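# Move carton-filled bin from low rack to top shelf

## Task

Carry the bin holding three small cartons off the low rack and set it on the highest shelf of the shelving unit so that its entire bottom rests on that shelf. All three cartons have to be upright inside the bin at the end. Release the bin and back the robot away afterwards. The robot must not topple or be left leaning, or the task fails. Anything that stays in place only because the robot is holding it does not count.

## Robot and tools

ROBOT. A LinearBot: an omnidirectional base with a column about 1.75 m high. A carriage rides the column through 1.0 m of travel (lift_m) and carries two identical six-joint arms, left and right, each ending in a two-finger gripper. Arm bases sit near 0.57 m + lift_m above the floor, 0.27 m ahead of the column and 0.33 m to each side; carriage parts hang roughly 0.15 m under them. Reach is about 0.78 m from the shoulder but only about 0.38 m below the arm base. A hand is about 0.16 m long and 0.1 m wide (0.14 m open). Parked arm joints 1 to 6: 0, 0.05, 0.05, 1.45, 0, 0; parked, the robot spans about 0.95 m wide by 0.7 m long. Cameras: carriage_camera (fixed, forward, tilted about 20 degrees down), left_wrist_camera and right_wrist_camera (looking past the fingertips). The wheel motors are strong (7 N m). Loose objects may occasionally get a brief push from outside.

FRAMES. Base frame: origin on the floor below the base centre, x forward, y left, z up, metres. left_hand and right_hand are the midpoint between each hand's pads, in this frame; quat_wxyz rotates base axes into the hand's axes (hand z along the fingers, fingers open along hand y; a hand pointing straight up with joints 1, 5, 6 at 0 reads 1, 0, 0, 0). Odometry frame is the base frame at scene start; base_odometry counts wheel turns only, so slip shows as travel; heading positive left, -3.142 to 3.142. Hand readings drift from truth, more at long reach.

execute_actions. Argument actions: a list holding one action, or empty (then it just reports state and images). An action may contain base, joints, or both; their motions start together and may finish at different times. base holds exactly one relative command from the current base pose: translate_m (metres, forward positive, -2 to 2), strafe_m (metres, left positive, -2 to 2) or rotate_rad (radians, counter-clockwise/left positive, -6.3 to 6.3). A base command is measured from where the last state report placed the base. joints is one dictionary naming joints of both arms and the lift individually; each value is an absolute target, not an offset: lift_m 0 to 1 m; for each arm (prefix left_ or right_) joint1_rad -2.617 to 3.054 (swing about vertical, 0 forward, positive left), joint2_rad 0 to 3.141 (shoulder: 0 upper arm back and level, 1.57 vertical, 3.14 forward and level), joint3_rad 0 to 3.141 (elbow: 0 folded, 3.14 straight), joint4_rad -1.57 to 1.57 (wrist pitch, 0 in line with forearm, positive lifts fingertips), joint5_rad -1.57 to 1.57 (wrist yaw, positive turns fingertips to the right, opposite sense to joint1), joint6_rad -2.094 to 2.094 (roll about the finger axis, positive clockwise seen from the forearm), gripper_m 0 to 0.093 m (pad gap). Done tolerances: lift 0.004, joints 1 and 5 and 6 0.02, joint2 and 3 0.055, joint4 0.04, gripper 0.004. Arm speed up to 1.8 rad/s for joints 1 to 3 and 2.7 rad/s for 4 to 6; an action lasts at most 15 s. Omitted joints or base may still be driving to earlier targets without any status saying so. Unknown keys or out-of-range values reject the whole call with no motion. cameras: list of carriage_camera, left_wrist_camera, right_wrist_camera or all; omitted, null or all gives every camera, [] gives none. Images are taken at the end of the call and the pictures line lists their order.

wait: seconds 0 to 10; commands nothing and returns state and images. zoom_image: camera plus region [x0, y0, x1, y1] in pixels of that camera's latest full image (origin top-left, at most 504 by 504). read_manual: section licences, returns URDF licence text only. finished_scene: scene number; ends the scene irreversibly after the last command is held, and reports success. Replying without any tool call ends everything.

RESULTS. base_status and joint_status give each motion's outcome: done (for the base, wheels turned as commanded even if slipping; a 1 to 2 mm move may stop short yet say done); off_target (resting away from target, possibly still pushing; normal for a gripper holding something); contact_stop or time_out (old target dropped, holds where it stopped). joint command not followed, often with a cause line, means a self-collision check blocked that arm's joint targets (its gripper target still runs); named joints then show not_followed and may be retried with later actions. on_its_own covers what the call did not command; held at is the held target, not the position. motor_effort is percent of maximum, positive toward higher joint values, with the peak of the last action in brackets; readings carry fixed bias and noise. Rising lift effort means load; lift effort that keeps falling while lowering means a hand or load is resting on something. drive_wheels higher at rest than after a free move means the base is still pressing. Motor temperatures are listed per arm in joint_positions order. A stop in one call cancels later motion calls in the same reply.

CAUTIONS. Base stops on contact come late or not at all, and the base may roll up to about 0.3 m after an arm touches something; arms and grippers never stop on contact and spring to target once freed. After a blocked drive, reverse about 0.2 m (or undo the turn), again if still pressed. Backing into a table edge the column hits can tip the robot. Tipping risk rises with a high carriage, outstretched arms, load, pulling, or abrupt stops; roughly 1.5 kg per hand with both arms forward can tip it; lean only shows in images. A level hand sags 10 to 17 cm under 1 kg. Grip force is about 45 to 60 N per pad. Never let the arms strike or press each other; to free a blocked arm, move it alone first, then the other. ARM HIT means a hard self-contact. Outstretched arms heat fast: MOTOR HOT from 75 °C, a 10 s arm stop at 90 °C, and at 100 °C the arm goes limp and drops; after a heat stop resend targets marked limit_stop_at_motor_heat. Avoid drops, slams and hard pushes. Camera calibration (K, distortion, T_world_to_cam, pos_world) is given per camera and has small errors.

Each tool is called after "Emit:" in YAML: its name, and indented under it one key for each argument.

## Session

Emit:
execute_actions:
  actions: []
  cameras: ["carriage_camera"]

Scene clock: 0.00 s.
Motor temperatures (°C, as the motors report them): left_arm=[24 29 27 26 25 26] | right_arm=[25 34 26 25 26 28]
base_odometry: x=+0.000 y=+0.000 heading=+0.000 (m, m, rad; odometry frame)
base_status: not commanded
joint_positions: lift_m=+0.301 left_joint1_rad=-0.018 left_joint2_rad=+0.067 left_joint3_rad=+0.047 left_joint4_rad=+1.394 left_joint5_rad=-0.012 left_joint6_rad=-0.006 left_gripper_m=+0.094 right_joint1_rad=+0.023 right_joint2_rad=+0.072 right_joint3_rad=+0.035 right_joint4_rad=+1.481 right_joint5_rad=+0.001 right_joint6_rad=+0.040 right_gripper_m=+0.094
joint_status: not commanded
motor_effort: lift_m=+32 drive_wheels=+2 (%)
left_hand: x=+0.3349 y=+0.3166 z=+1.3226 quat_wxyz=(+0.995, -0.006, +0.098, -0.011) (m; base frame)
right_hand: x=+0.3191 y=-0.3147 z=+1.3224 quat_wxyz=(+0.997, +0.001, +0.063, +0.032) (m; base frame)
pictures: carriage_camera
camera_calibration (this result's frames):
carriage_camera: T_world_to_cam=[[0.0051756, -0.99866, -0.0514839, 0.0776426], [-0.351896, 0.0463727, -0.93489, 1.29732], [0.936025, 0.0229556, -0.351185, 0.280115], [0, 0, 0, 1]] pos_world=[0.193925, 0.0109485, 1.31522]
Images, in order (width x height): carriage_camera 504x504.

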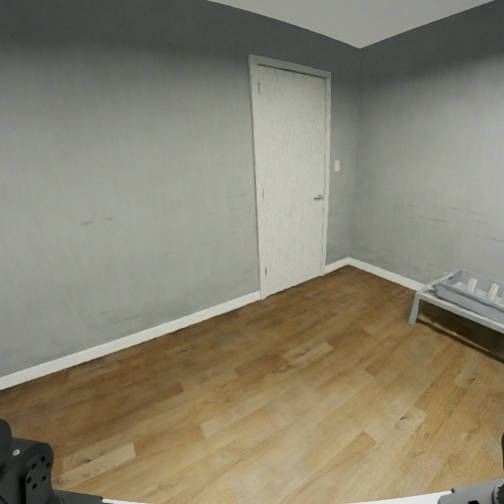

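Emit:
execute_actions:
  actions:
    - {"base":{"rotate_rad":-0.92},"joints":{"lift_m":0}}
  cameras: ["carriage_camera"]

Emit:
execute_actions:
  actions:
    - {"base":{"translate_m":1.1}}
  cameras: ["carriage_camera"]

Scene clock: 4.30 s.
Motor temperatures (°C, as the motors report them): left_arm=[24 29 28 26 25 26] | right_arm=[25 33 27 25 26 28]
base_odometry: x=+0.000 y=+0.000 heading=-0.920 (m, m, rad; odometry frame)
base_status: done
joint_positions: lift_m=+0.001 left_joint1_rad=-0.018 left_joint2_rad=+0.067 left_joint3_rad=+0.047 left_joint4_rad=+1.394 left_joint5_rad=-0.012 left_joint6_rad=-0.006 left_gripper_m=+0.094 right_joint1_rad=+0.023 right_joint2_rad=+0.072 right_joint3_rad=+0.035 right_joint4_rad=+1.481 right_joint5_rad=+0.001 right_joint6_rad=+0.040 right_gripper_m=+0.094
joint_status: all done
joint sent to its limit — the command would take lift_m past its lower limit, so that joint was sent only as far as its limit.
motor_effort: lift_m=+28(28) drive_wheels=+6(19) (%)
left_hand: x=+0.3350 y=+0.3166 z=+1.0229 quat_wxyz=(+0.995, -0.006, +0.098, -0.011) (m; base frame)
right_hand: x=+0.3191 y=-0.3147 z=+1.0227 quat_wxyz=(+0.997, +0.001, +0.063, +0.032) (m; base frame)
pictures: carriage_camera
camera_calibration (this result's frames):
carriage_camera: T_world_to_cam=[[0.0051756, -0.99866, -0.0514839, 0.0622114], [-0.351896, 0.0463727, -0.93489, 1.0171], [0.936025, 0.0229556, -0.351185, 0.174854], [0, 0, 0, 1]] pos_world=[0.193925, 0.0109485, 1.01549]
Images, in order (width x height): carriage_camera 504x504.

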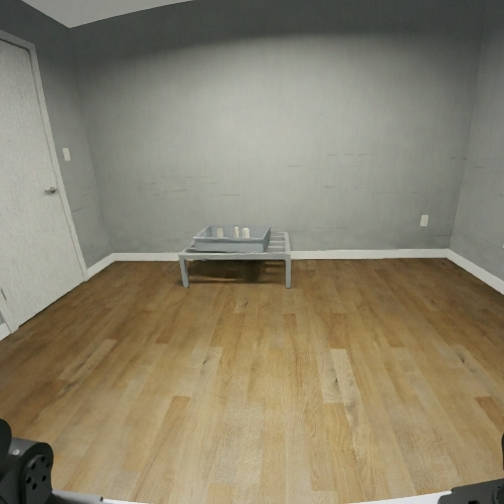

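Scene clock: 8.80 s.
Motor temperatures (°C, as the motors report them): left_arm=[24 29 28 26 25 26] | right_arm=[25 33 27 25 26 28]
base_odometry: x=+0.666 y=-0.876 heading=-0.920 (m, m, rad; odometry frame)
base_status: done
joint_positions: lift_m=+0.001 left_joint1_rad=-0.018 left_joint2_rad=+0.067 left_joint3_rad=+0.047 left_joint4_rad=+1.394 left_joint5_rad=-0.012 left_joint6_rad=-0.006 left_gripper_m=+0.094 right_joint1_rad=+0.023 right_joint2_rad=+0.072 right_joint3_rad=+0.035 right_joint4_rad=+1.480 right_joint5_rad=+0.001 right_joint6_rad=+0.040 right_gripper_m=+0.094
joint_status: not commanded
motor_effort: lift_m=+28(28) drive_wheels=-4(21) (%)
left_hand: x=+0.3350 y=+0.3166 z=+1.0229 quat_wxyz=(+0.995, -0.006, +0.098, -0.011) (m; base frame)
right_hand: x=+0.3193 y=-0.3147 z=+1.0227 quat_wxyz=(+0.997, +0.001, +0.064, +0.032) (m; base frame)
pictures: carriage_camera
camera_calibration (this result's frames):
carriage_camera: T_world_to_cam=[[0.0051756, -0.99866, -0.0514839, 0.0622114], [-0.351896, 0.0463727, -0.93489, 1.0171], [0.936025, 0.0229556, -0.351185, 0.174854], [0, 0, 0, 1]] pos_world=[0.193925, 0.0109485, 1.01549]
Images, in order (width x height): carriage_camera 504x504.

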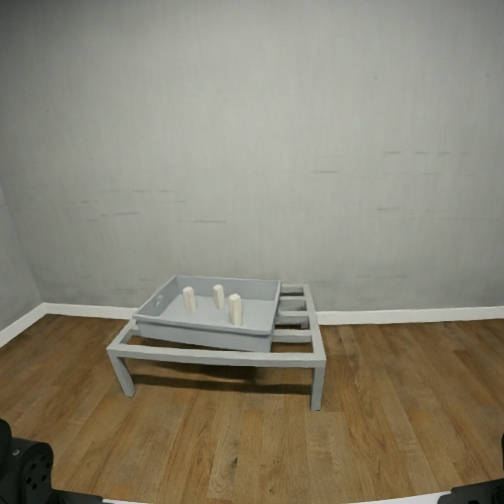

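Emit:
execute_actions:
  actions:
    - {"base":{"rotate_rad":-0.19},"joints":{"lift_m":0.16,"left_joint1_rad":-0.065,"left_joint2_rad":2.57,"left_joint3_rad":1.17,"left_joint4_rad":-0.17,"left_joint5_rad":0,"left_joint6_rad":-0.07,"right_joint1_rad":0.065,"right_joint2_rad":2.57,"right_joint3_rad":1.17,"right_joint4_rad":-0.17,"right_joint6_rad":0.05}}
  cameras: []

Emit:
execute_actions:
  actions:
    - {"base":{"strafe_m":0.41}}
  cameras: []

Emit:
execute_actions:
  actions:
    - {"base":{"translate_m":0.44},"joints":{"lift_m":0.09}}

Scene clock: 14.43 s.
Motor temperatures (°C, as the motors report them): left_arm=[24 29 29 26 25 26] | right_arm=[25 34 28 25 26 28]
base_odometry: x=+0.666 y=-0.876 heading=-1.110 (m, m, rad; odometry frame)
base_status: done
joint_positions: lift_m=+0.160 left_joint1_rad=-0.059 left_joint2_rad=+2.570 left_joint3_rad=+1.168 left_joint4_rad=-0.170 left_joint5_rad=-0.003 left_joint6_rad=-0.066 left_gripper_m=+0.094 right_joint1_rad=+0.058 right_joint2_rad=+2.573 right_joint3_rad=+1.164 right_joint4_rad=-0.171 right_joint5_rad=+0.001 right_joint6_rad=+0.045 right_gripper_m=+0.094
joint_status: all done
motor_effort: lift_m=+32(44) drive_wheels=+8(11) (%)
left_hand: x=+0.6259 y=+0.2959 z=+0.5331 quat_wxyz=(+0.000, -0.003, +1.000, +0.002) (m; base frame)
right_hand: x=+0.6225 y=-0.2960 z=+0.5317 quat_wxyz=(-0.005, -0.007, +1.000, -0.001) (m; base frame)
pictures: none
No camera images: the call's "cameras" was empty. Leave "cameras" out to get every camera's image.

Scene clock: 17.27 s.
Motor temperatures (°C, as the motors report them): left_arm=[24 30 29 26 25 26] | right_arm=[25 35 28 25 26 28]
base_odometry: x=+1.033 y=-0.694 heading=-1.111 (m, m, rad; odometry frame)
base_status: done
joint_positions: lift_m=+0.160 left_joint1_rad=-0.059 left_joint2_rad=+2.570 left_joint3_rad=+1.168 left_joint4_rad=-0.170 left_joint5_rad=-0.002 left_joint6_rad=-0.066 left_gripper_m=+0.094 right_joint1_rad=+0.061 right_joint2_rad=+2.573 right_joint3_rad=+1.164 right_joint4_rad=-0.171 right_joint5_rad=+0.001 right_joint6_rad=+0.045 right_gripper_m=+0.094
joint_status: not commanded
motor_effort: lift_m=+33(32) drive_wheels=-4(22) (%)
left_hand: x=+0.6260 y=+0.2954 z=+0.5331 quat_wxyz=(+0.000, -0.003, +1.000, +0.001) (m; base frame)
right_hand: x=+0.6225 y=-0.2948 z=+0.5317 quat_wxyz=(-0.005, -0.008, +1.000, -0.001) (m; base frame)
pictures: none
No camera images: the call's "cameras" was empty. Leave "cameras" out to get every camera's image.

Scene clock: 20.20 s.
Motor temperatures (°C, as the motors report them): left_arm=[24 31 29 26 25 26] | right_arm=[25 37 28 25 26 28]
base_odometry: x=+1.229 y=-1.088 heading=-1.110 (m, m, rad; odometry frame)
base_status: done
joint_positions: lift_m=+0.090 left_joint1_rad=-0.059 left_joint2_rad=+2.571 left_joint3_rad=+1.168 left_joint4_rad=-0.171 left_joint5_rad=-0.002 left_joint6_rad=-0.066 left_gripper_m=+0.094 right_joint1_rad=+0.061 right_joint2_rad=+2.574 right_joint3_rad=+1.164 right_joint4_rad=-0.171 right_joint5_rad=+0.001 right_joint6_rad=+0.045 right_gripper_m=+0.094
joint_status: all done
motor_effort: lift_m=+29(29) drive_wheels=-4(16) (%)
left_hand: x=+0.6255 y=+0.2955 z=+0.4631 quat_wxyz=(-0.001, -0.003, +1.000, +0.001) (m; base frame)
right_hand: x=+0.6220 y=-0.2949 z=+0.4615 quat_wxyz=(-0.005, -0.008, +1.000, -0.001) (m; base frame)
pictures: carriage_camera, left_wrist_camera, right_wrist_camera
camera_calibration (this result's frames):
carriage_camera: T_world_to_cam=[[0.0051756, -0.99866, -0.0514839, 0.066779], [-0.351896, 0.0463727, -0.93489, 1.10004], [0.936025, 0.0229556, -0.351185, 0.206011], [0, 0, 0, 1]] pos_world=[0.193925, 0.0109485, 1.10421]
left_wrist_camera: T_world_to_cam=[[0.0623048, -0.998055, 0.0019478, 0.243271], [-0.827242, -0.0505495, 0.559568, 0.287948], [-0.558381, -0.0364751, -0.828782, 0.867424], [0, 0, 0, 1]] pos_world=[0.707398, 0.288993, 0.557306]
right_wrist_camera: T_world_to_cam=[[-0.105262, -0.994336, -0.0146924, -0.209417], [-0.821466, 0.0786162, 0.564813, 0.282769], [-0.560458, 0.0715228, -0.825088, 0.878853], [0, 0, 0, 1]] pos_world=[0.702802, -0.293319, 0.562343]
Images, in order (width x height): carriage_camera 504x504, left_wrist_camera 504x504, right_wrist_camera 504x504.

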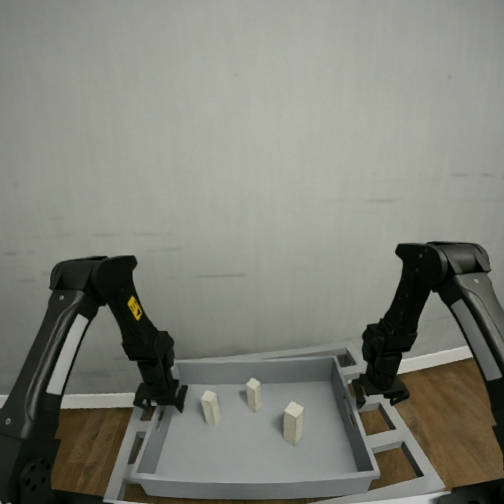

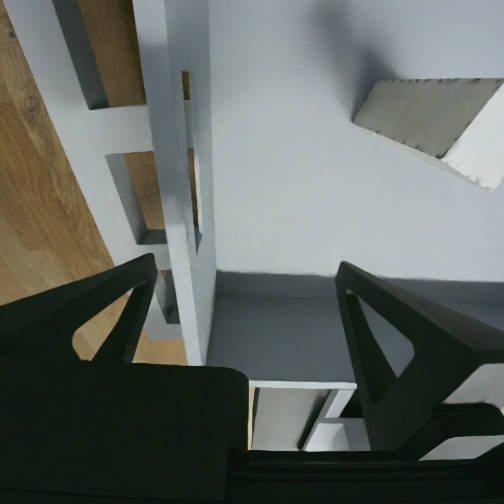

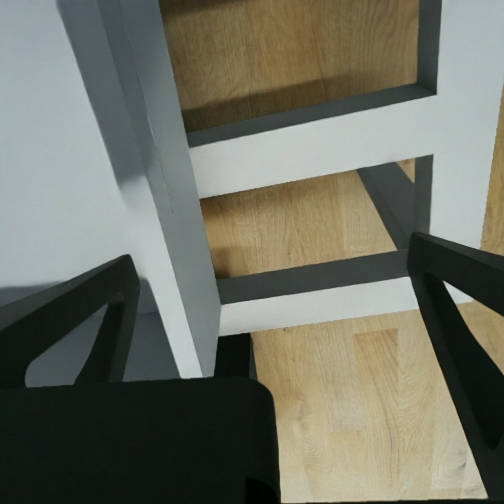

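Emit:
execute_actions:
  actions:
    - {"base":{"strafe_m":0.045}}
  cameras: []

Emit:
execute_actions:
  actions:
    - {"base":{"translate_m":0.025},"joints":{"lift_m":0}}

Scene clock: 22.87 s.
Motor temperatures (°C, as the motors report them): left_arm=[24 32 29 26 25 26] | right_arm=[25 38 28 25 26 28]
base_odometry: x=+1.269 y=-1.068 heading=-1.110 (m, m, rad; odometry frame)
base_status: done
joint_positions: lift_m=+0.090 left_joint1_rad=-0.061 left_joint2_rad=+2.571 left_joint3_rad=+1.168 left_joint4_rad=-0.171 left_joint5_rad=-0.002 left_joint6_rad=-0.066 left_gripper_m=+0.094 right_joint1_rad=+0.062 right_joint2_rad=+2.574 right_joint3_rad=+1.164 right_joint4_rad=-0.171 right_joint5_rad=+0.001 right_joint6_rad=+0.045 right_gripper_m=+0.094
joint_status: not commanded
motor_effort: lift_m=+29(29) drive_wheels=+3(13) (%)
left_hand: x=+0.6255 y=+0.2950 z=+0.4631 quat_wxyz=(-0.001, -0.002, +1.000, +0.001) (m; base frame)
right_hand: x=+0.6219 y=-0.2945 z=+0.4615 quat_wxyz=(-0.005, -0.009, +1.000, -0.001) (m; base frame)
pictures: none
No camera images: the call's "cameras" was empty. Leave "cameras" out to get every camera's image.

Scene clock: 23.87 s.
Motor temperatures (°C, as the motors report them): left_arm=[24 32 29 26 25 26] | right_arm=[25 38 28 25 26 28]
base_odometry: x=+1.281 y=-1.091 heading=-1.110 (m, m, rad; odometry frame)
base_status: done
joint_positions: lift_m=+0.001 left_joint1_rad=-0.061 left_joint2_rad=+2.569 left_joint3_rad=+1.168 left_joint4_rad=-0.169 left_joint5_rad=-0.002 left_joint6_rad=-0.066 left_gripper_m=+0.094 right_joint1_rad=+0.062 right_joint2_rad=+2.571 right_joint3_rad=+1.164 right_joint4_rad=-0.169 right_joint5_rad=+0.001 right_joint6_rad=+0.045 right_gripper_m=+0.094
joint_status: all done
joint sent to its limit — the command would take lift_m past its lower limit, so that joint was sent only as far as its limit.
motor_effort: lift_m=+28(29) drive_wheels=+6(7) (%)
left_hand: x=+0.6266 y=+0.2949 z=+0.3750 quat_wxyz=(+0.001, -0.002, +1.000, +0.001) (m; base frame)
right_hand: x=+0.6234 y=-0.2944 z=+0.3736 quat_wxyz=(-0.003, -0.009, +1.000, -0.001) (m; base frame)
pictures: carriage_camera, left_wrist_camera, right_wrist_camera
camera_calibration (this result's frames):
carriage_camera: T_world_to_cam=[[0.0051756, -0.99866, -0.0514839, 0.0622111], [-0.351896, 0.0463727, -0.93489, 1.0171], [0.936025, 0.0229556, -0.351185, 0.174852], [0, 0, 0, 1]] pos_world=[0.193925, 0.0109485, 1.01548]
left_wrist_camera: T_world_to_cam=[[0.0607735, -0.998149, 0.00241076, 0.243603], [-0.829443, -0.0491577, 0.556425, 0.340257], [-0.555276, -0.0358155, -0.830894, 0.79363], [0, 0, 0, 1]] pos_world=[0.708103, 0.288302, 0.469508]
right_wrist_camera: T_world_to_cam=[[-0.10405, -0.994451, -0.0155146, -0.210565], [-0.824341, 0.0775023, 0.560763, 0.336521], [-0.556449, 0.0711365, -0.827831, 0.805527], [0, 0, 0, 1]] pos_world=[0.703733, -0.29278, 0.474864]
Images, in order (width x height): carriage_camera 504x504, left_wrist_camera 504x504, right_wrist_camera 504x504.

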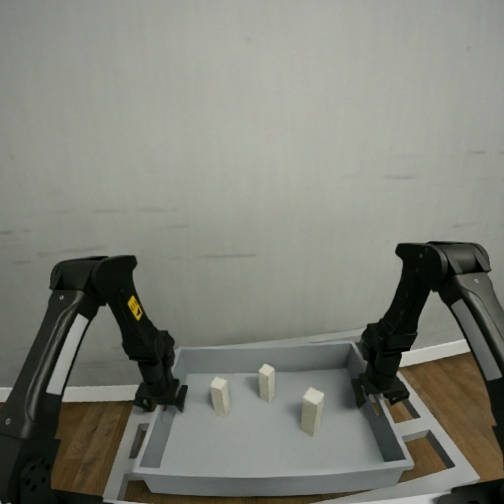

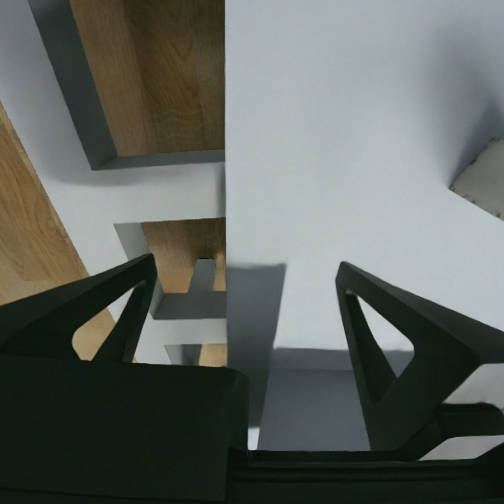

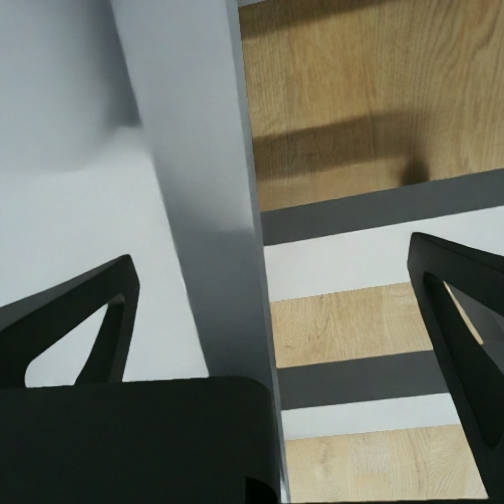

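Emit:
execute_actions:
  actions:
    - {"joints":{"right_joint1_rad":0.095,"left_gripper_m":0,"right_gripper_m":0}}
  cameras: []

Emit:
execute_actions:
  actions:
    - {"joints":{"lift_m":0.08}}

Scene clock: 25.73 s.
Motor temperatures (°C, as the motors report them): left_arm=[24 33 29 26 25 26] | right_arm=[25 39 28 25 26 28]
base_odometry: x=+1.281 y=-1.091 heading=-1.110 (m, m, rad; odometry frame)
base_status: not commanded
joint_positions: lift_m=+0.001 left_joint1_rad=-0.050 left_joint2_rad=+2.569 left_joint3_rad=+1.168 left_joint4_rad=-0.168 left_joint5_rad=+0.030 left_joint6_rad=-0.056 left_gripper_m=+0.008 right_joint1_rad=+0.075 right_joint2_rad=+2.571 right_joint3_rad=+1.164 right_joint4_rad=-0.169 right_joint5_rad=-0.023 right_joint6_rad=+0.048 right_gripper_m=+0.008
joint_status: left_gripper_m off_target (ended at +0.008, target +0.000); right_joint1_rad off_target (ended at +0.075, target +0.095); right_gripper_m off_target (ended at +0.008, target +0.000)
motor_effort: lift_m=+28(28) drive_wheels=+7(6) (%)
left_hand: x=+0.6267 y=+0.2932 z=+0.3750 quat_wxyz=(+0.000, -0.003, +1.000, -0.015) (m; base frame)
right_hand: x=+0.6227 y=-0.2860 z=+0.3737 quat_wxyz=(-0.004, -0.013, +1.000, +0.011) (m; base frame)
pictures: none
No camera images: the call's "cameras" was empty. Leave "cameras" out to get every camera's image.

Scene clock: 26.57 s.
Motor temperatures (°C, as the motors report them): left_arm=[24 33 29 26 25 26] | right_arm=[25 40 28 25 26 28]
base_odometry: x=+1.281 y=-1.091 heading=-1.110 (m, m, rad; odometry frame)
base_status: not commanded
joint_positions: lift_m=+0.080 left_joint1_rad=-0.049 left_joint2_rad=+2.590 left_joint3_rad=+1.168 left_joint4_rad=-0.173 left_joint5_rad=+0.030 left_joint6_rad=-0.054 left_gripper_m=+0.008 right_joint1_rad=+0.075 right_joint2_rad=+2.595 right_joint3_rad=+1.164 right_joint4_rad=-0.174 right_joint5_rad=-0.030 right_joint6_rad=+0.048 right_gripper_m=+0.008
joint_status: all done
motor_effort: lift_m=+36(45) drive_wheels=+4(5) (%)
left_hand: x=+0.6184 y=+0.2939 z=+0.4464 quat_wxyz=(-0.013, -0.003, +1.000, -0.015) (m; base frame)
right_hand: x=+0.6134 y=-0.2855 z=+0.4444 quat_wxyz=(-0.018, -0.013, +1.000, +0.014) (m; base frame)
pictures: carriage_camera, left_wrist_camera, right_wrist_camera
camera_calibration (this result's frames):
carriage_camera: T_world_to_cam=[[0.0051756, -0.99866, -0.0514839, 0.0662364], [-0.351896, 0.0463727, -0.93489, 1.09019], [0.936025, 0.0229556, -0.351185, 0.20231], [0, 0, 0, 1]] pos_world=[0.193925, 0.0109485, 1.09367]
left_wrist_camera: T_world_to_cam=[[0.0619676, -0.99757, 0.0318433, 0.228891], [-0.814215, -0.032074, 0.579677, 0.26884], [-0.577247, -0.0618485, -0.814224, 0.862226], [0, 0, 0, 1]] pos_world=[0.702427, 0.290285, 0.538916]
right_wrist_camera: T_world_to_cam=[[-0.0964477, -0.994475, -0.0414453, -0.194765], [-0.807251, 0.0537951, 0.587752, 0.258735], [-0.582275, 0.0901441, -0.807979, 0.870346], [0, 0, 0, 1]] pos_world=[0.69686, -0.286064, 0.543077]
Images, in order (width x height): carriage_camera 504x504, left_wrist_camera 504x504, right_wrist_camera 504x504.

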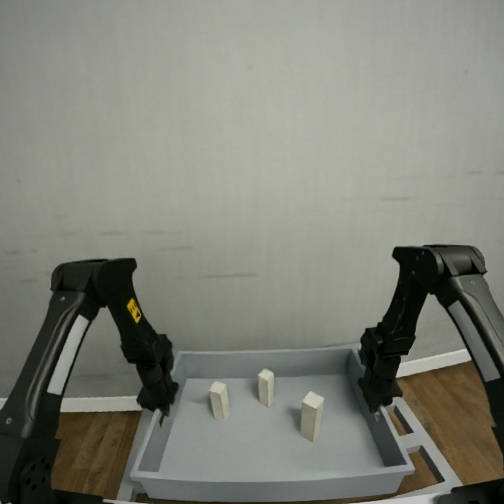

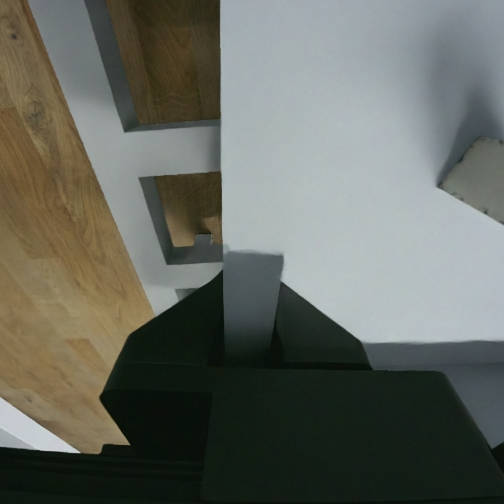

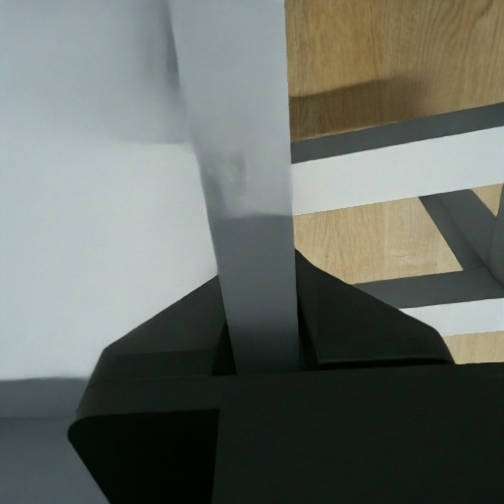

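Emit:
execute_actions:
  actions:
    - {"base":{"translate_m":-0.3},"joints":{"lift_m":0.15,"left_joint2_rad":2.53,"right_joint2_rad":2.53,"left_joint4_rad":-0.19,"right_joint4_rad":-0.19}}
  cameras: []

Emit:
execute_actions:
  actions:
    - {"base":{"rotate_rad":-2.6}}
  cameras: ["carriage_camera"]

Scene clock: 30.97 s.
Motor temperatures (°C, as the motors report them): left_arm=[24 34 29 26 25 26] | right_arm=[25 42 28 25 26 28]
base_odometry: x=+1.147 y=-0.822 heading=-1.109 (m, m, rad; odometry frame)
base_status: done
joint_positions: lift_m=+0.150 left_joint1_rad=-0.047 left_joint2_rad=+2.545 left_joint3_rad=+1.168 left_joint4_rad=-0.196 left_joint5_rad=+0.031 left_joint6_rad=-0.052 left_gripper_m=+0.008 right_joint1_rad=+0.075 right_joint2_rad=+2.550 right_joint3_rad=+1.164 right_joint4_rad=-0.197 right_joint5_rad=-0.029 right_joint6_rad=+0.048 right_gripper_m=+0.008
joint_status: all done
motor_effort: lift_m=+36(45) drive_wheels=-4(15) (%)
left_hand: x=+0.6278 y=+0.2940 z=+0.5310 quat_wxyz=(-0.001, -0.003, +1.000, -0.015) (m; base frame)
right_hand: x=+0.6230 y=-0.2850 z=+0.5288 quat_wxyz=(-0.007, -0.013, +1.000, +0.014) (m; base frame)
pictures: none
No camera images: the call's "cameras" was empty. Leave "cameras" out to get every camera's image.

Scene clock: 34.87 s.
Motor temperatures (°C, as the motors report them): left_arm=[24 35 29 26 25 26] | right_arm=[25 44 28 25 26 28]
base_odometry: x=+1.147 y=-0.822 heading=+2.574 (m, m, rad; odometry frame)
base_status: done
joint_positions: lift_m=+0.150 left_joint1_rad=-0.045 left_joint2_rad=+2.545 left_joint3_rad=+1.168 left_joint4_rad=-0.186 left_joint5_rad=+0.035 left_joint6_rad=-0.049 left_gripper_m=+0.008 right_joint1_rad=+0.072 right_joint2_rad=+2.550 right_joint3_rad=+1.164 right_joint4_rad=-0.187 right_joint5_rad=-0.031 right_joint6_rad=+0.045 right_gripper_m=+0.008
joint_status: not commanded
motor_effort: lift_m=+36(36) drive_wheels=+5(25) (%)
left_hand: x=+0.6303 y=+0.2938 z=+0.5311 quat_wxyz=(+0.003, -0.002, +1.000, -0.017) (m; base frame)
right_hand: x=+0.6254 y=-0.2854 z=+0.5288 quat_wxyz=(-0.002, -0.013, +1.000, +0.015) (m; base frame)
pictures: carriage_camera
camera_calibration (this result's frames):
carriage_camera: T_world_to_cam=[[0.0051756, -0.99866, -0.0514839, 0.069842], [-0.351896, 0.0463727, -0.93489, 1.15566], [0.936025, 0.0229556, -0.351185, 0.226904], [0, 0, 0, 1]] pos_world=[0.193925, 0.0109485, 1.1637]
Images, in order (width x height): carriage_camera 504x504.

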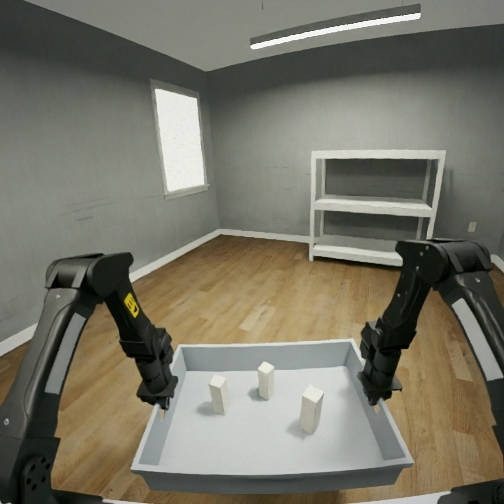

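Emit:
execute_actions:
  actions:
    - {"base":{"rotate_rad":-0.41}}
  cameras: ["carriage_camera"]

Emit:
execute_actions:
  actions:
    - {"base":{"translate_m":1.75},"joints":{"lift_m":0.6}}
  cameras: ["carriage_camera"]

Emit:
execute_actions:
  actions:
    - {"joints":{"lift_m":1.0}}
  cameras: ["carriage_camera"]

Scene clock: 39.27 s.
Motor temperatures (°C, as the motors report them): left_arm=[24 36 29 26 25 26] | right_arm=[25 46 28 25 26 28]
base_odometry: x=+1.147 y=-0.822 heading=+2.164 (m, m, rad; odometry frame)
base_status: done
joint_positions: lift_m=+0.150 left_joint1_rad=-0.046 left_joint2_rad=+2.545 left_joint3_rad=+1.168 left_joint4_rad=-0.189 left_joint5_rad=+0.034 left_joint6_rad=-0.050 left_gripper_m=+0.008 right_joint1_rad=+0.072 right_joint2_rad=+2.550 right_joint3_rad=+1.164 right_joint4_rad=-0.190 right_joint5_rad=-0.031 right_joint6_rad=+0.046 right_gripper_m=+0.008
joint_status: not commanded
motor_effort: lift_m=+36(36) drive_wheels=+7(18) (%)
left_hand: x=+0.6296 y=+0.2935 z=+0.5311 quat_wxyz=(+0.002, -0.002, +1.000, -0.017) (m; base frame)
right_hand: x=+0.6247 y=-0.2855 z=+0.5288 quat_wxyz=(-0.004, -0.013, +1.000, +0.015) (m; base frame)
pictures: carriage_camera
camera_calibration (this result's frames):
carriage_camera: T_world_to_cam=[[0.0051756, -0.99866, -0.0514839, 0.069842], [-0.351896, 0.0463727, -0.93489, 1.15567], [0.936025, 0.0229556, -0.351185, 0.226904], [0, 0, 0, 1]] pos_world=[0.193925, 0.0109485, 1.1637]
Images, in order (width x height): carriage_camera 504x504.

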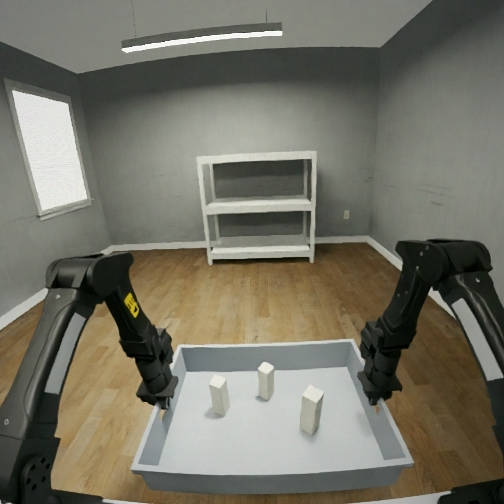

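Scene clock: 45.17 s.
Motor temperatures (°C, as the motors report them): left_arm=[24 38 29 27 25 26] | right_arm=[25 49 28 25 26 28]
base_odometry: x=+0.170 y=+0.630 heading=+2.163 (m, m, rad; odometry frame)
base_status: done
joint_positions: lift_m=+0.600 left_joint1_rad=-0.046 left_joint2_rad=+2.552 left_joint3_rad=+1.168 left_joint4_rad=-0.192 left_joint5_rad=+0.035 left_joint6_rad=-0.050 left_gripper_m=+0.008 right_joint1_rad=+0.072 right_joint2_rad=+2.558 right_joint3_rad=+1.164 right_joint4_rad=-0.193 right_joint5_rad=-0.032 right_joint6_rad=+0.046 right_gripper_m=+0.008
joint_status: all done
motor_effort: lift_m=+37(45) drive_wheels=-3(28) (%)
left_hand: x=+0.6263 y=+0.2936 z=+0.9787 quat_wxyz=(-0.003, -0.002, +1.000, -0.017) (m; base frame)
right_hand: x=+0.6215 y=-0.2854 z=+0.9763 quat_wxyz=(-0.009, -0.013, +1.000, +0.016) (m; base frame)
pictures: carriage_camera
camera_calibration (this result's frames):
carriage_camera: T_world_to_cam=[[0.0051756, -0.99866, -0.0514839, 0.0930064], [-0.351896, 0.0463727, -0.93489, 1.5763], [0.936025, 0.0229556, -0.351185, 0.384915], [0, 0, 0, 1]] pos_world=[0.193925, 0.0109485, 1.61364]
Images, in order (width x height): carriage_camera 504x504.

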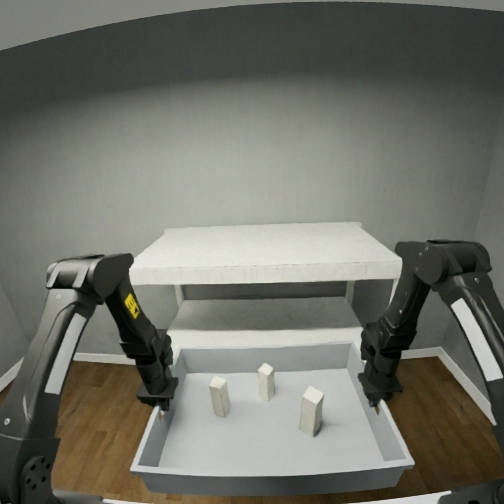

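Scene clock: 47.30 s.
Motor temperatures (°C, as the motors report them): left_arm=[24 38 29 27 25 26] | right_arm=[25 50 28 25 26 28]
base_odometry: x=+0.170 y=+0.630 heading=+2.163 (m, m, rad; odometry frame)
base_status: not commanded
joint_positions: lift_m=+1.000 left_joint1_rad=-0.046 left_joint2_rad=+2.551 left_joint3_rad=+1.168 left_joint4_rad=-0.194 left_joint5_rad=+0.034 left_joint6_rad=-0.050 left_gripper_m=+0.008 right_joint1_rad=+0.072 right_joint2_rad=+2.557 right_joint3_rad=+1.164 right_joint4_rad=-0.194 right_joint5_rad=-0.032 right_joint6_rad=+0.046 right_gripper_m=+0.008
joint_status: all done
motor_effort: lift_m=+37(46) drive_wheels=-7(7) (%)
left_hand: x=+0.6262 y=+0.2936 z=+1.3789 quat_wxyz=(-0.004, -0.002, +1.000, -0.017) (m; base frame)
right_hand: x=+0.6214 y=-0.2854 z=+1.3765 quat_wxyz=(-0.009, -0.013, +1.000, +0.016) (m; base frame)
pictures: carriage_camera
camera_calibration (this result's frames):
carriage_camera: T_world_to_cam=[[0.0051756, -0.99866, -0.0514839, 0.1136], [-0.351896, 0.0463727, -0.93489, 1.95026], [0.936025, 0.0229556, -0.351185, 0.525389], [0, 0, 0, 1]] pos_world=[0.193925, 0.0109485, 2.01364]
Images, in order (width x height): carriage_camera 504x504.

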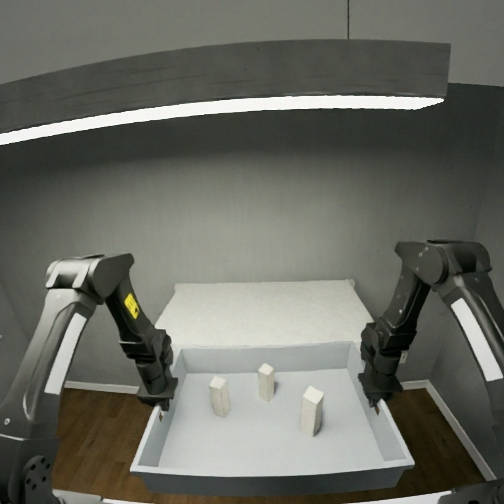

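Same geometry as before.

Emit:
execute_actions:
  actions:
    - {"base":{"translate_m":0.7}}
  cameras: ["left_wrist_camera"]

Emit:
execute_actions:
  actions:
    - {"joints":{"lift_m":0.935}}
  cameras: []

Emit:
execute_actions:
  actions:
    - {"joints":{"lift_m":0.915}}

Scene clock: 52.83 s.
Motor temperatures (°C, as the motors report them): left_arm=[24 40 29 27 25 26] | right_arm=[25 52 28 25 26 28]
base_odometry: x=-0.220 y=+1.211 heading=+2.163 (m, m, rad; odometry frame)
base_status: done
joint_positions: lift_m=+1.000 left_joint1_rad=-0.046 left_joint2_rad=+2.551 left_joint3_rad=+1.168 left_joint4_rad=-0.189 left_joint5_rad=+0.034 left_joint6_rad=-0.050 left_gripper_m=+0.008 right_joint1_rad=+0.072 right_joint2_rad=+2.557 right_joint3_rad=+1.164 right_joint4_rad=-0.190 right_joint5_rad=-0.032 right_joint6_rad=+0.046 right_gripper_m=+0.008
joint_status: not commanded
motor_effort: lift_m=+37(37) drive_wheels=-3(19) (%)
left_hand: x=+0.6273 y=+0.2936 z=+1.3789 quat_wxyz=(-0.002, -0.002, +1.000, -0.017) (m; base frame)
right_hand: x=+0.6224 y=-0.2854 z=+1.3764 quat_wxyz=(-0.007, -0.013, +1.000, +0.016) (m; base frame)
pictures: left_wrist_camera
camera_calibration (this result's frames):
left_wrist_camera: T_world_to_cam=[[0.0597245, -0.997488, 0.0380867, 0.19112], [-0.826838, -0.0280582, 0.561739, -0.232977], [-0.55926, -0.0650411, -0.826437, 1.63307], [0, 0, 0, 1]] pos_world=[0.709264, 0.29032, 1.47323]
Images, in order (width x height): left_wrist_camera 504x504.

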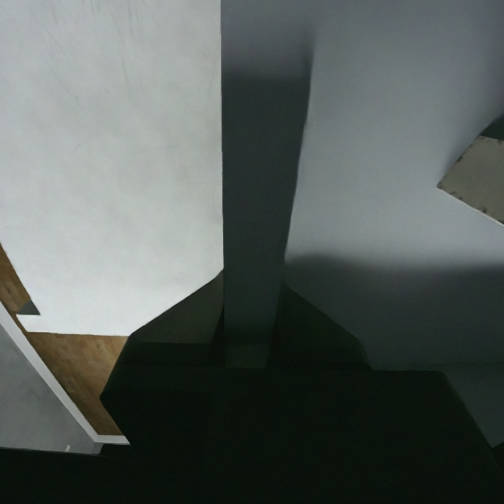

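Scene clock: 53.63 s.
Motor temperatures (°C, as the motors report them): left_arm=[24 40 29 27 25 26] | right_arm=[25 53 28 25 26 28]
base_odometry: x=-0.220 y=+1.211 heading=+2.163 (m, m, rad; odometry frame)
base_status: not commanded
joint_positions: lift_m=+0.935 left_joint1_rad=-0.046 left_joint2_rad=+2.561 left_joint3_rad=+1.168 left_joint4_rad=-0.193 left_joint5_rad=+0.035 left_joint6_rad=-0.050 left_gripper_m=+0.008 right_joint1_rad=+0.072 right_joint2_rad=+2.567 right_joint3_rad=+1.164 right_joint4_rad=-0.193 right_joint5_rad=-0.032 right_joint6_rad=+0.046 right_gripper_m=+0.008
joint_status: all done
motor_effort: lift_m=+32(32) drive_wheels=-5(4) (%)
left_hand: x=+0.6231 y=+0.2937 z=+1.3111 quat_wxyz=(-0.008, -0.002, +1.000, -0.017) (m; base frame)
right_hand: x=+0.6183 y=-0.2857 z=+1.3087 quat_wxyz=(-0.014, -0.013, +1.000, +0.015) (m; base frame)
pictures: none
No camera images: the call's "cameras" was empty. Leave "cameras" out to get every camera's image.

Scene clock: 54.33 s.
Motor temperatures (°C, as the motors report them): left_arm=[24 40 29 27 25 26] | right_arm=[25 53 28 25 26 28]
base_odometry: x=-0.220 y=+1.211 heading=+2.163 (m, m, rad; odometry frame)
base_status: not commanded
joint_positions: lift_m=+0.915 left_joint1_rad=-0.046 left_joint2_rad=+2.558 left_joint3_rad=+1.168 left_joint4_rad=-0.187 left_joint5_rad=+0.035 left_joint6_rad=-0.051 left_gripper_m=+0.008 right_joint1_rad=+0.072 right_joint2_rad=+2.562 right_joint3_rad=+1.164 right_joint4_rad=-0.189 right_joint5_rad=-0.031 right_joint6_rad=+0.045 right_gripper_m=+0.008
joint_status: all done
motor_effort: lift_m=+31(33) drive_wheels=+6(6) (%)
left_hand: x=+0.6254 y=+0.2935 z=+1.2919 quat_wxyz=(-0.004, -0.002, +1.000, -0.018) (m; base frame)
right_hand: x=+0.6209 y=-0.2857 z=+1.2902 quat_wxyz=(-0.009, -0.014, +1.000, +0.015) (m; base frame)
pictures: carriage_camera, left_wrist_camera, right_wrist_camera
camera_calibration (this result's frames):
carriage_camera: T_world_to_cam=[[0.0051756, -0.99866, -0.0514839, 0.109244], [-0.351896, 0.0463727, -0.93489, 1.87116], [0.936025, 0.0229556, -0.351185, 0.495675], [0, 0, 0, 1]] pos_world=[0.193925, 0.0109485, 1.92902]
left_wrist_camera: T_world_to_cam=[[0.0606827, -0.997407, 0.0386905, 0.193026], [-0.823979, -0.0281786, 0.565919, -0.192808], [-0.563362, -0.0662217, -0.823552, 1.55937], [0, 0, 0, 1]] pos_world=[0.707908, 0.290357, 1.38587]
right_wrist_camera: T_world_to_cam=[[-0.0953225, -0.994434, -0.0448743, -0.155536], [-0.817467, 0.052476, 0.57358, -0.208184], [-0.568033, 0.0913584, -0.817919, 1.56248], [0, 0, 0, 1]] pos_world=[0.70253, -0.286491, 1.39041]
Images, in order (width x height): carriage_camera 504x504, left_wrist_camera 504x504, right_wrist_camera 504x504.

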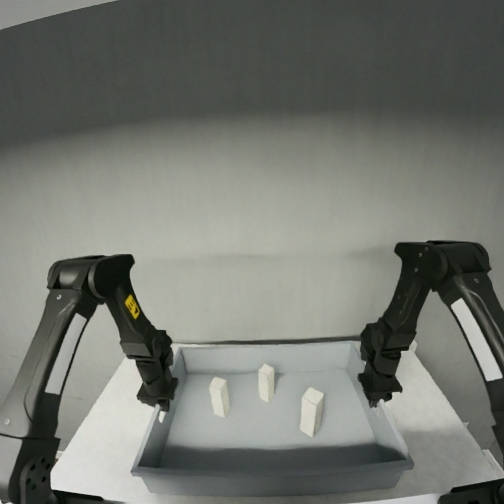

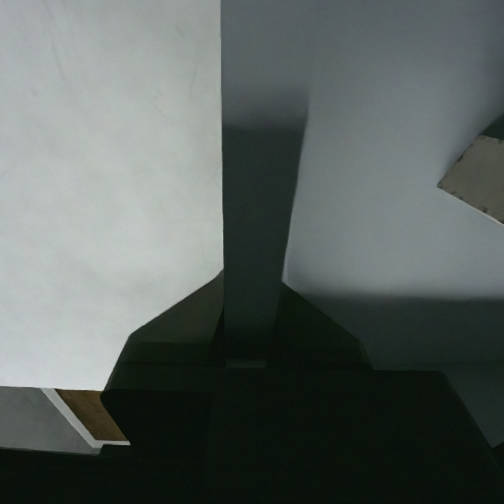

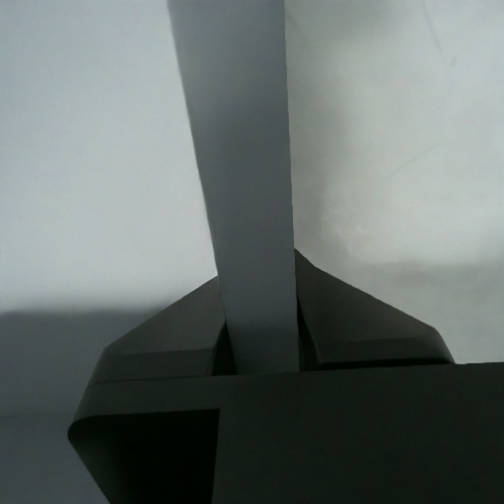

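Emit:
execute_actions:
  actions:
    - {"joints":{"lift_m":0.906}}
  cameras: []

Emit:
execute_actions:
  actions:
    - {"joints":{"left_gripper_m":0.093,"right_gripper_m":0.093}}
  cameras: []

Emit:
execute_actions:
  actions:
    - {"joints":{"lift_m":1.0}}
  cameras: []

Emit:
execute_actions:
  actions:
    - {"base":{"translate_m":-0.6}}
  cameras: ["carriage_camera"]

Scene clock: 57.27 s.
Motor temperatures (°C, as the motors report them): left_arm=[24 41 29 27 25 26] | right_arm=[25 54 28 25 26 28]
base_odometry: x=-0.220 y=+1.211 heading=+2.163 (m, m, rad; odometry frame)
base_status: not commanded
joint_positions: lift_m=+0.906 left_joint1_rad=-0.046 left_joint2_rad=+2.541 left_joint3_rad=+1.168 left_joint4_rad=-0.200 left_joint5_rad=+0.035 left_joint6_rad=-0.051 left_gripper_m=+0.008 right_joint1_rad=+0.072 right_joint2_rad=+2.544 right_joint3_rad=+1.164 right_joint4_rad=-0.203 right_joint5_rad=-0.030 right_joint6_rad=+0.045 right_gripper_m=+0.008
joint_status: all done
motor_effort: lift_m=+26(27) drive_wheels=+7(7) (%)
left_hand: x=+0.6281 y=+0.2934 z=+1.2890 quat_wxyz=(-0.002, -0.002, +1.000, -0.018) (m; base frame)
right_hand: x=+0.6236 y=-0.2856 z=+1.2875 quat_wxyz=(-0.007, -0.014, +1.000, +0.015) (m; base frame)
pictures: none
No camera images: the call's "cameras" was empty. Leave "cameras" out to get every camera's image.

Scene clock: 58.00 s.
Motor temperatures (°C, as the motors report them): left_arm=[24 41 29 27 25 26] | right_arm=[25 54 28 25 26 28]
base_odometry: x=-0.220 y=+1.211 heading=+2.163 (m, m, rad; odometry frame)
base_status: not commanded
joint_positions: lift_m=+0.906 left_joint1_rad=-0.057 left_joint2_rad=+2.541 left_joint3_rad=+1.168 left_joint4_rad=-0.199 left_joint5_rad=+0.006 left_joint6_rad=-0.064 left_gripper_m=+0.093 right_joint1_rad=+0.088 right_joint2_rad=+2.544 right_joint3_rad=+1.164 right_joint4_rad=-0.200 right_joint5_rad=-0.010 right_joint6_rad=+0.045 right_gripper_m=+0.093
joint_status: all done
motor_effort: lift_m=+26(26) drive_wheels=+7(7) (%)
left_hand: x=+0.6284 y=+0.2945 z=+1.2889 quat_wxyz=(+0.000, -0.003, +1.000, -0.003) (m; base frame)
right_hand: x=+0.6241 y=-0.2838 z=+1.2874 quat_wxyz=(-0.005, -0.021, +1.000, +0.005) (m; base frame)
pictures: none
No camera images: the call's "cameras" was empty. Leave "cameras" out to get every camera's image.

Scene clock: 58.90 s.
Motor temperatures (°C, as the motors report them): left_arm=[24 41 29 27 25 26] | right_arm=[25 55 28 25 26 28]
base_odometry: x=-0.220 y=+1.211 heading=+2.163 (m, m, rad; odometry frame)
base_status: not commanded
joint_positions: lift_m=+1.000 left_joint1_rad=-0.057 left_joint2_rad=+2.527 left_joint3_rad=+1.168 left_joint4_rad=-0.192 left_joint5_rad=+0.006 left_joint6_rad=-0.064 left_gripper_m=+0.093 right_joint1_rad=+0.088 right_joint2_rad=+2.530 right_joint3_rad=+1.164 right_joint4_rad=-0.192 right_joint5_rad=-0.009 right_joint6_rad=+0.045 right_gripper_m=+0.093
joint_status: all done
motor_effort: lift_m=+34(42) drive_wheels=+5(5) (%)
left_hand: x=+0.6345 y=+0.2942 z=+1.3870 quat_wxyz=(+0.010, -0.003, +1.000, -0.004) (m; base frame)
right_hand: x=+0.6304 y=-0.2834 z=+1.3853 quat_wxyz=(+0.006, -0.021, +1.000, +0.005) (m; base frame)
pictures: none
No camera images: the call's "cameras" was empty. Leave "cameras" out to get every camera's image.

Scene clock: 62.27 s.
Motor temperatures (°C, as the motors report them): left_arm=[24 41 29 27 25 26] | right_arm=[25 55 28 25 26 28]
base_odometry: x=+0.115 y=+0.713 heading=+2.163 (m, m, rad; odometry frame)
base_status: done
joint_positions: lift_m=+1.000 left_joint1_rad=-0.059 left_joint2_rad=+2.527 left_joint3_rad=+1.168 left_joint4_rad=-0.189 left_joint5_rad=+0.003 left_joint6_rad=-0.064 left_gripper_m=+0.093 right_joint1_rad=+0.089 right_joint2_rad=+2.530 right_joint3_rad=+1.164 right_joint4_rad=-0.190 right_joint5_rad=-0.006 right_joint6_rad=+0.045 right_gripper_m=+0.093
joint_status: not commanded
motor_effort: lift_m=+34(34) drive_wheels=-3(24) (%)
left_hand: x=+0.6352 y=+0.2942 z=+1.3870 quat_wxyz=(+0.011, -0.003, +1.000, -0.002) (m; base frame)
right_hand: x=+0.6309 y=-0.2836 z=+1.3853 quat_wxyz=(+0.007, -0.022, +1.000, +0.003) (m; base frame)
pictures: carriage_camera
camera_calibration (this result's frames):
carriage_camera: T_world_to_cam=[[0.0051756, -0.99866, -0.0514839, 0.11361], [-0.351896, 0.0463727, -0.93489, 1.95044], [0.936025, 0.0229556, -0.351185, 0.525457], [0, 0, 0, 1]] pos_world=[0.193925, 0.0109485, 2.01383]
Images, in order (width x height): carriage_camera 504x504.

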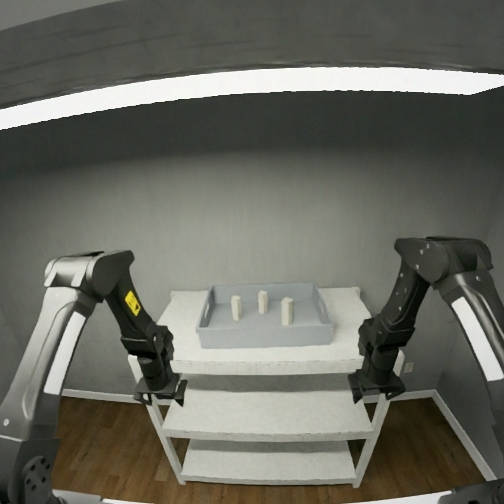

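Emit:
finished_scene:
  scene: 2

The scene is finished: the task was done.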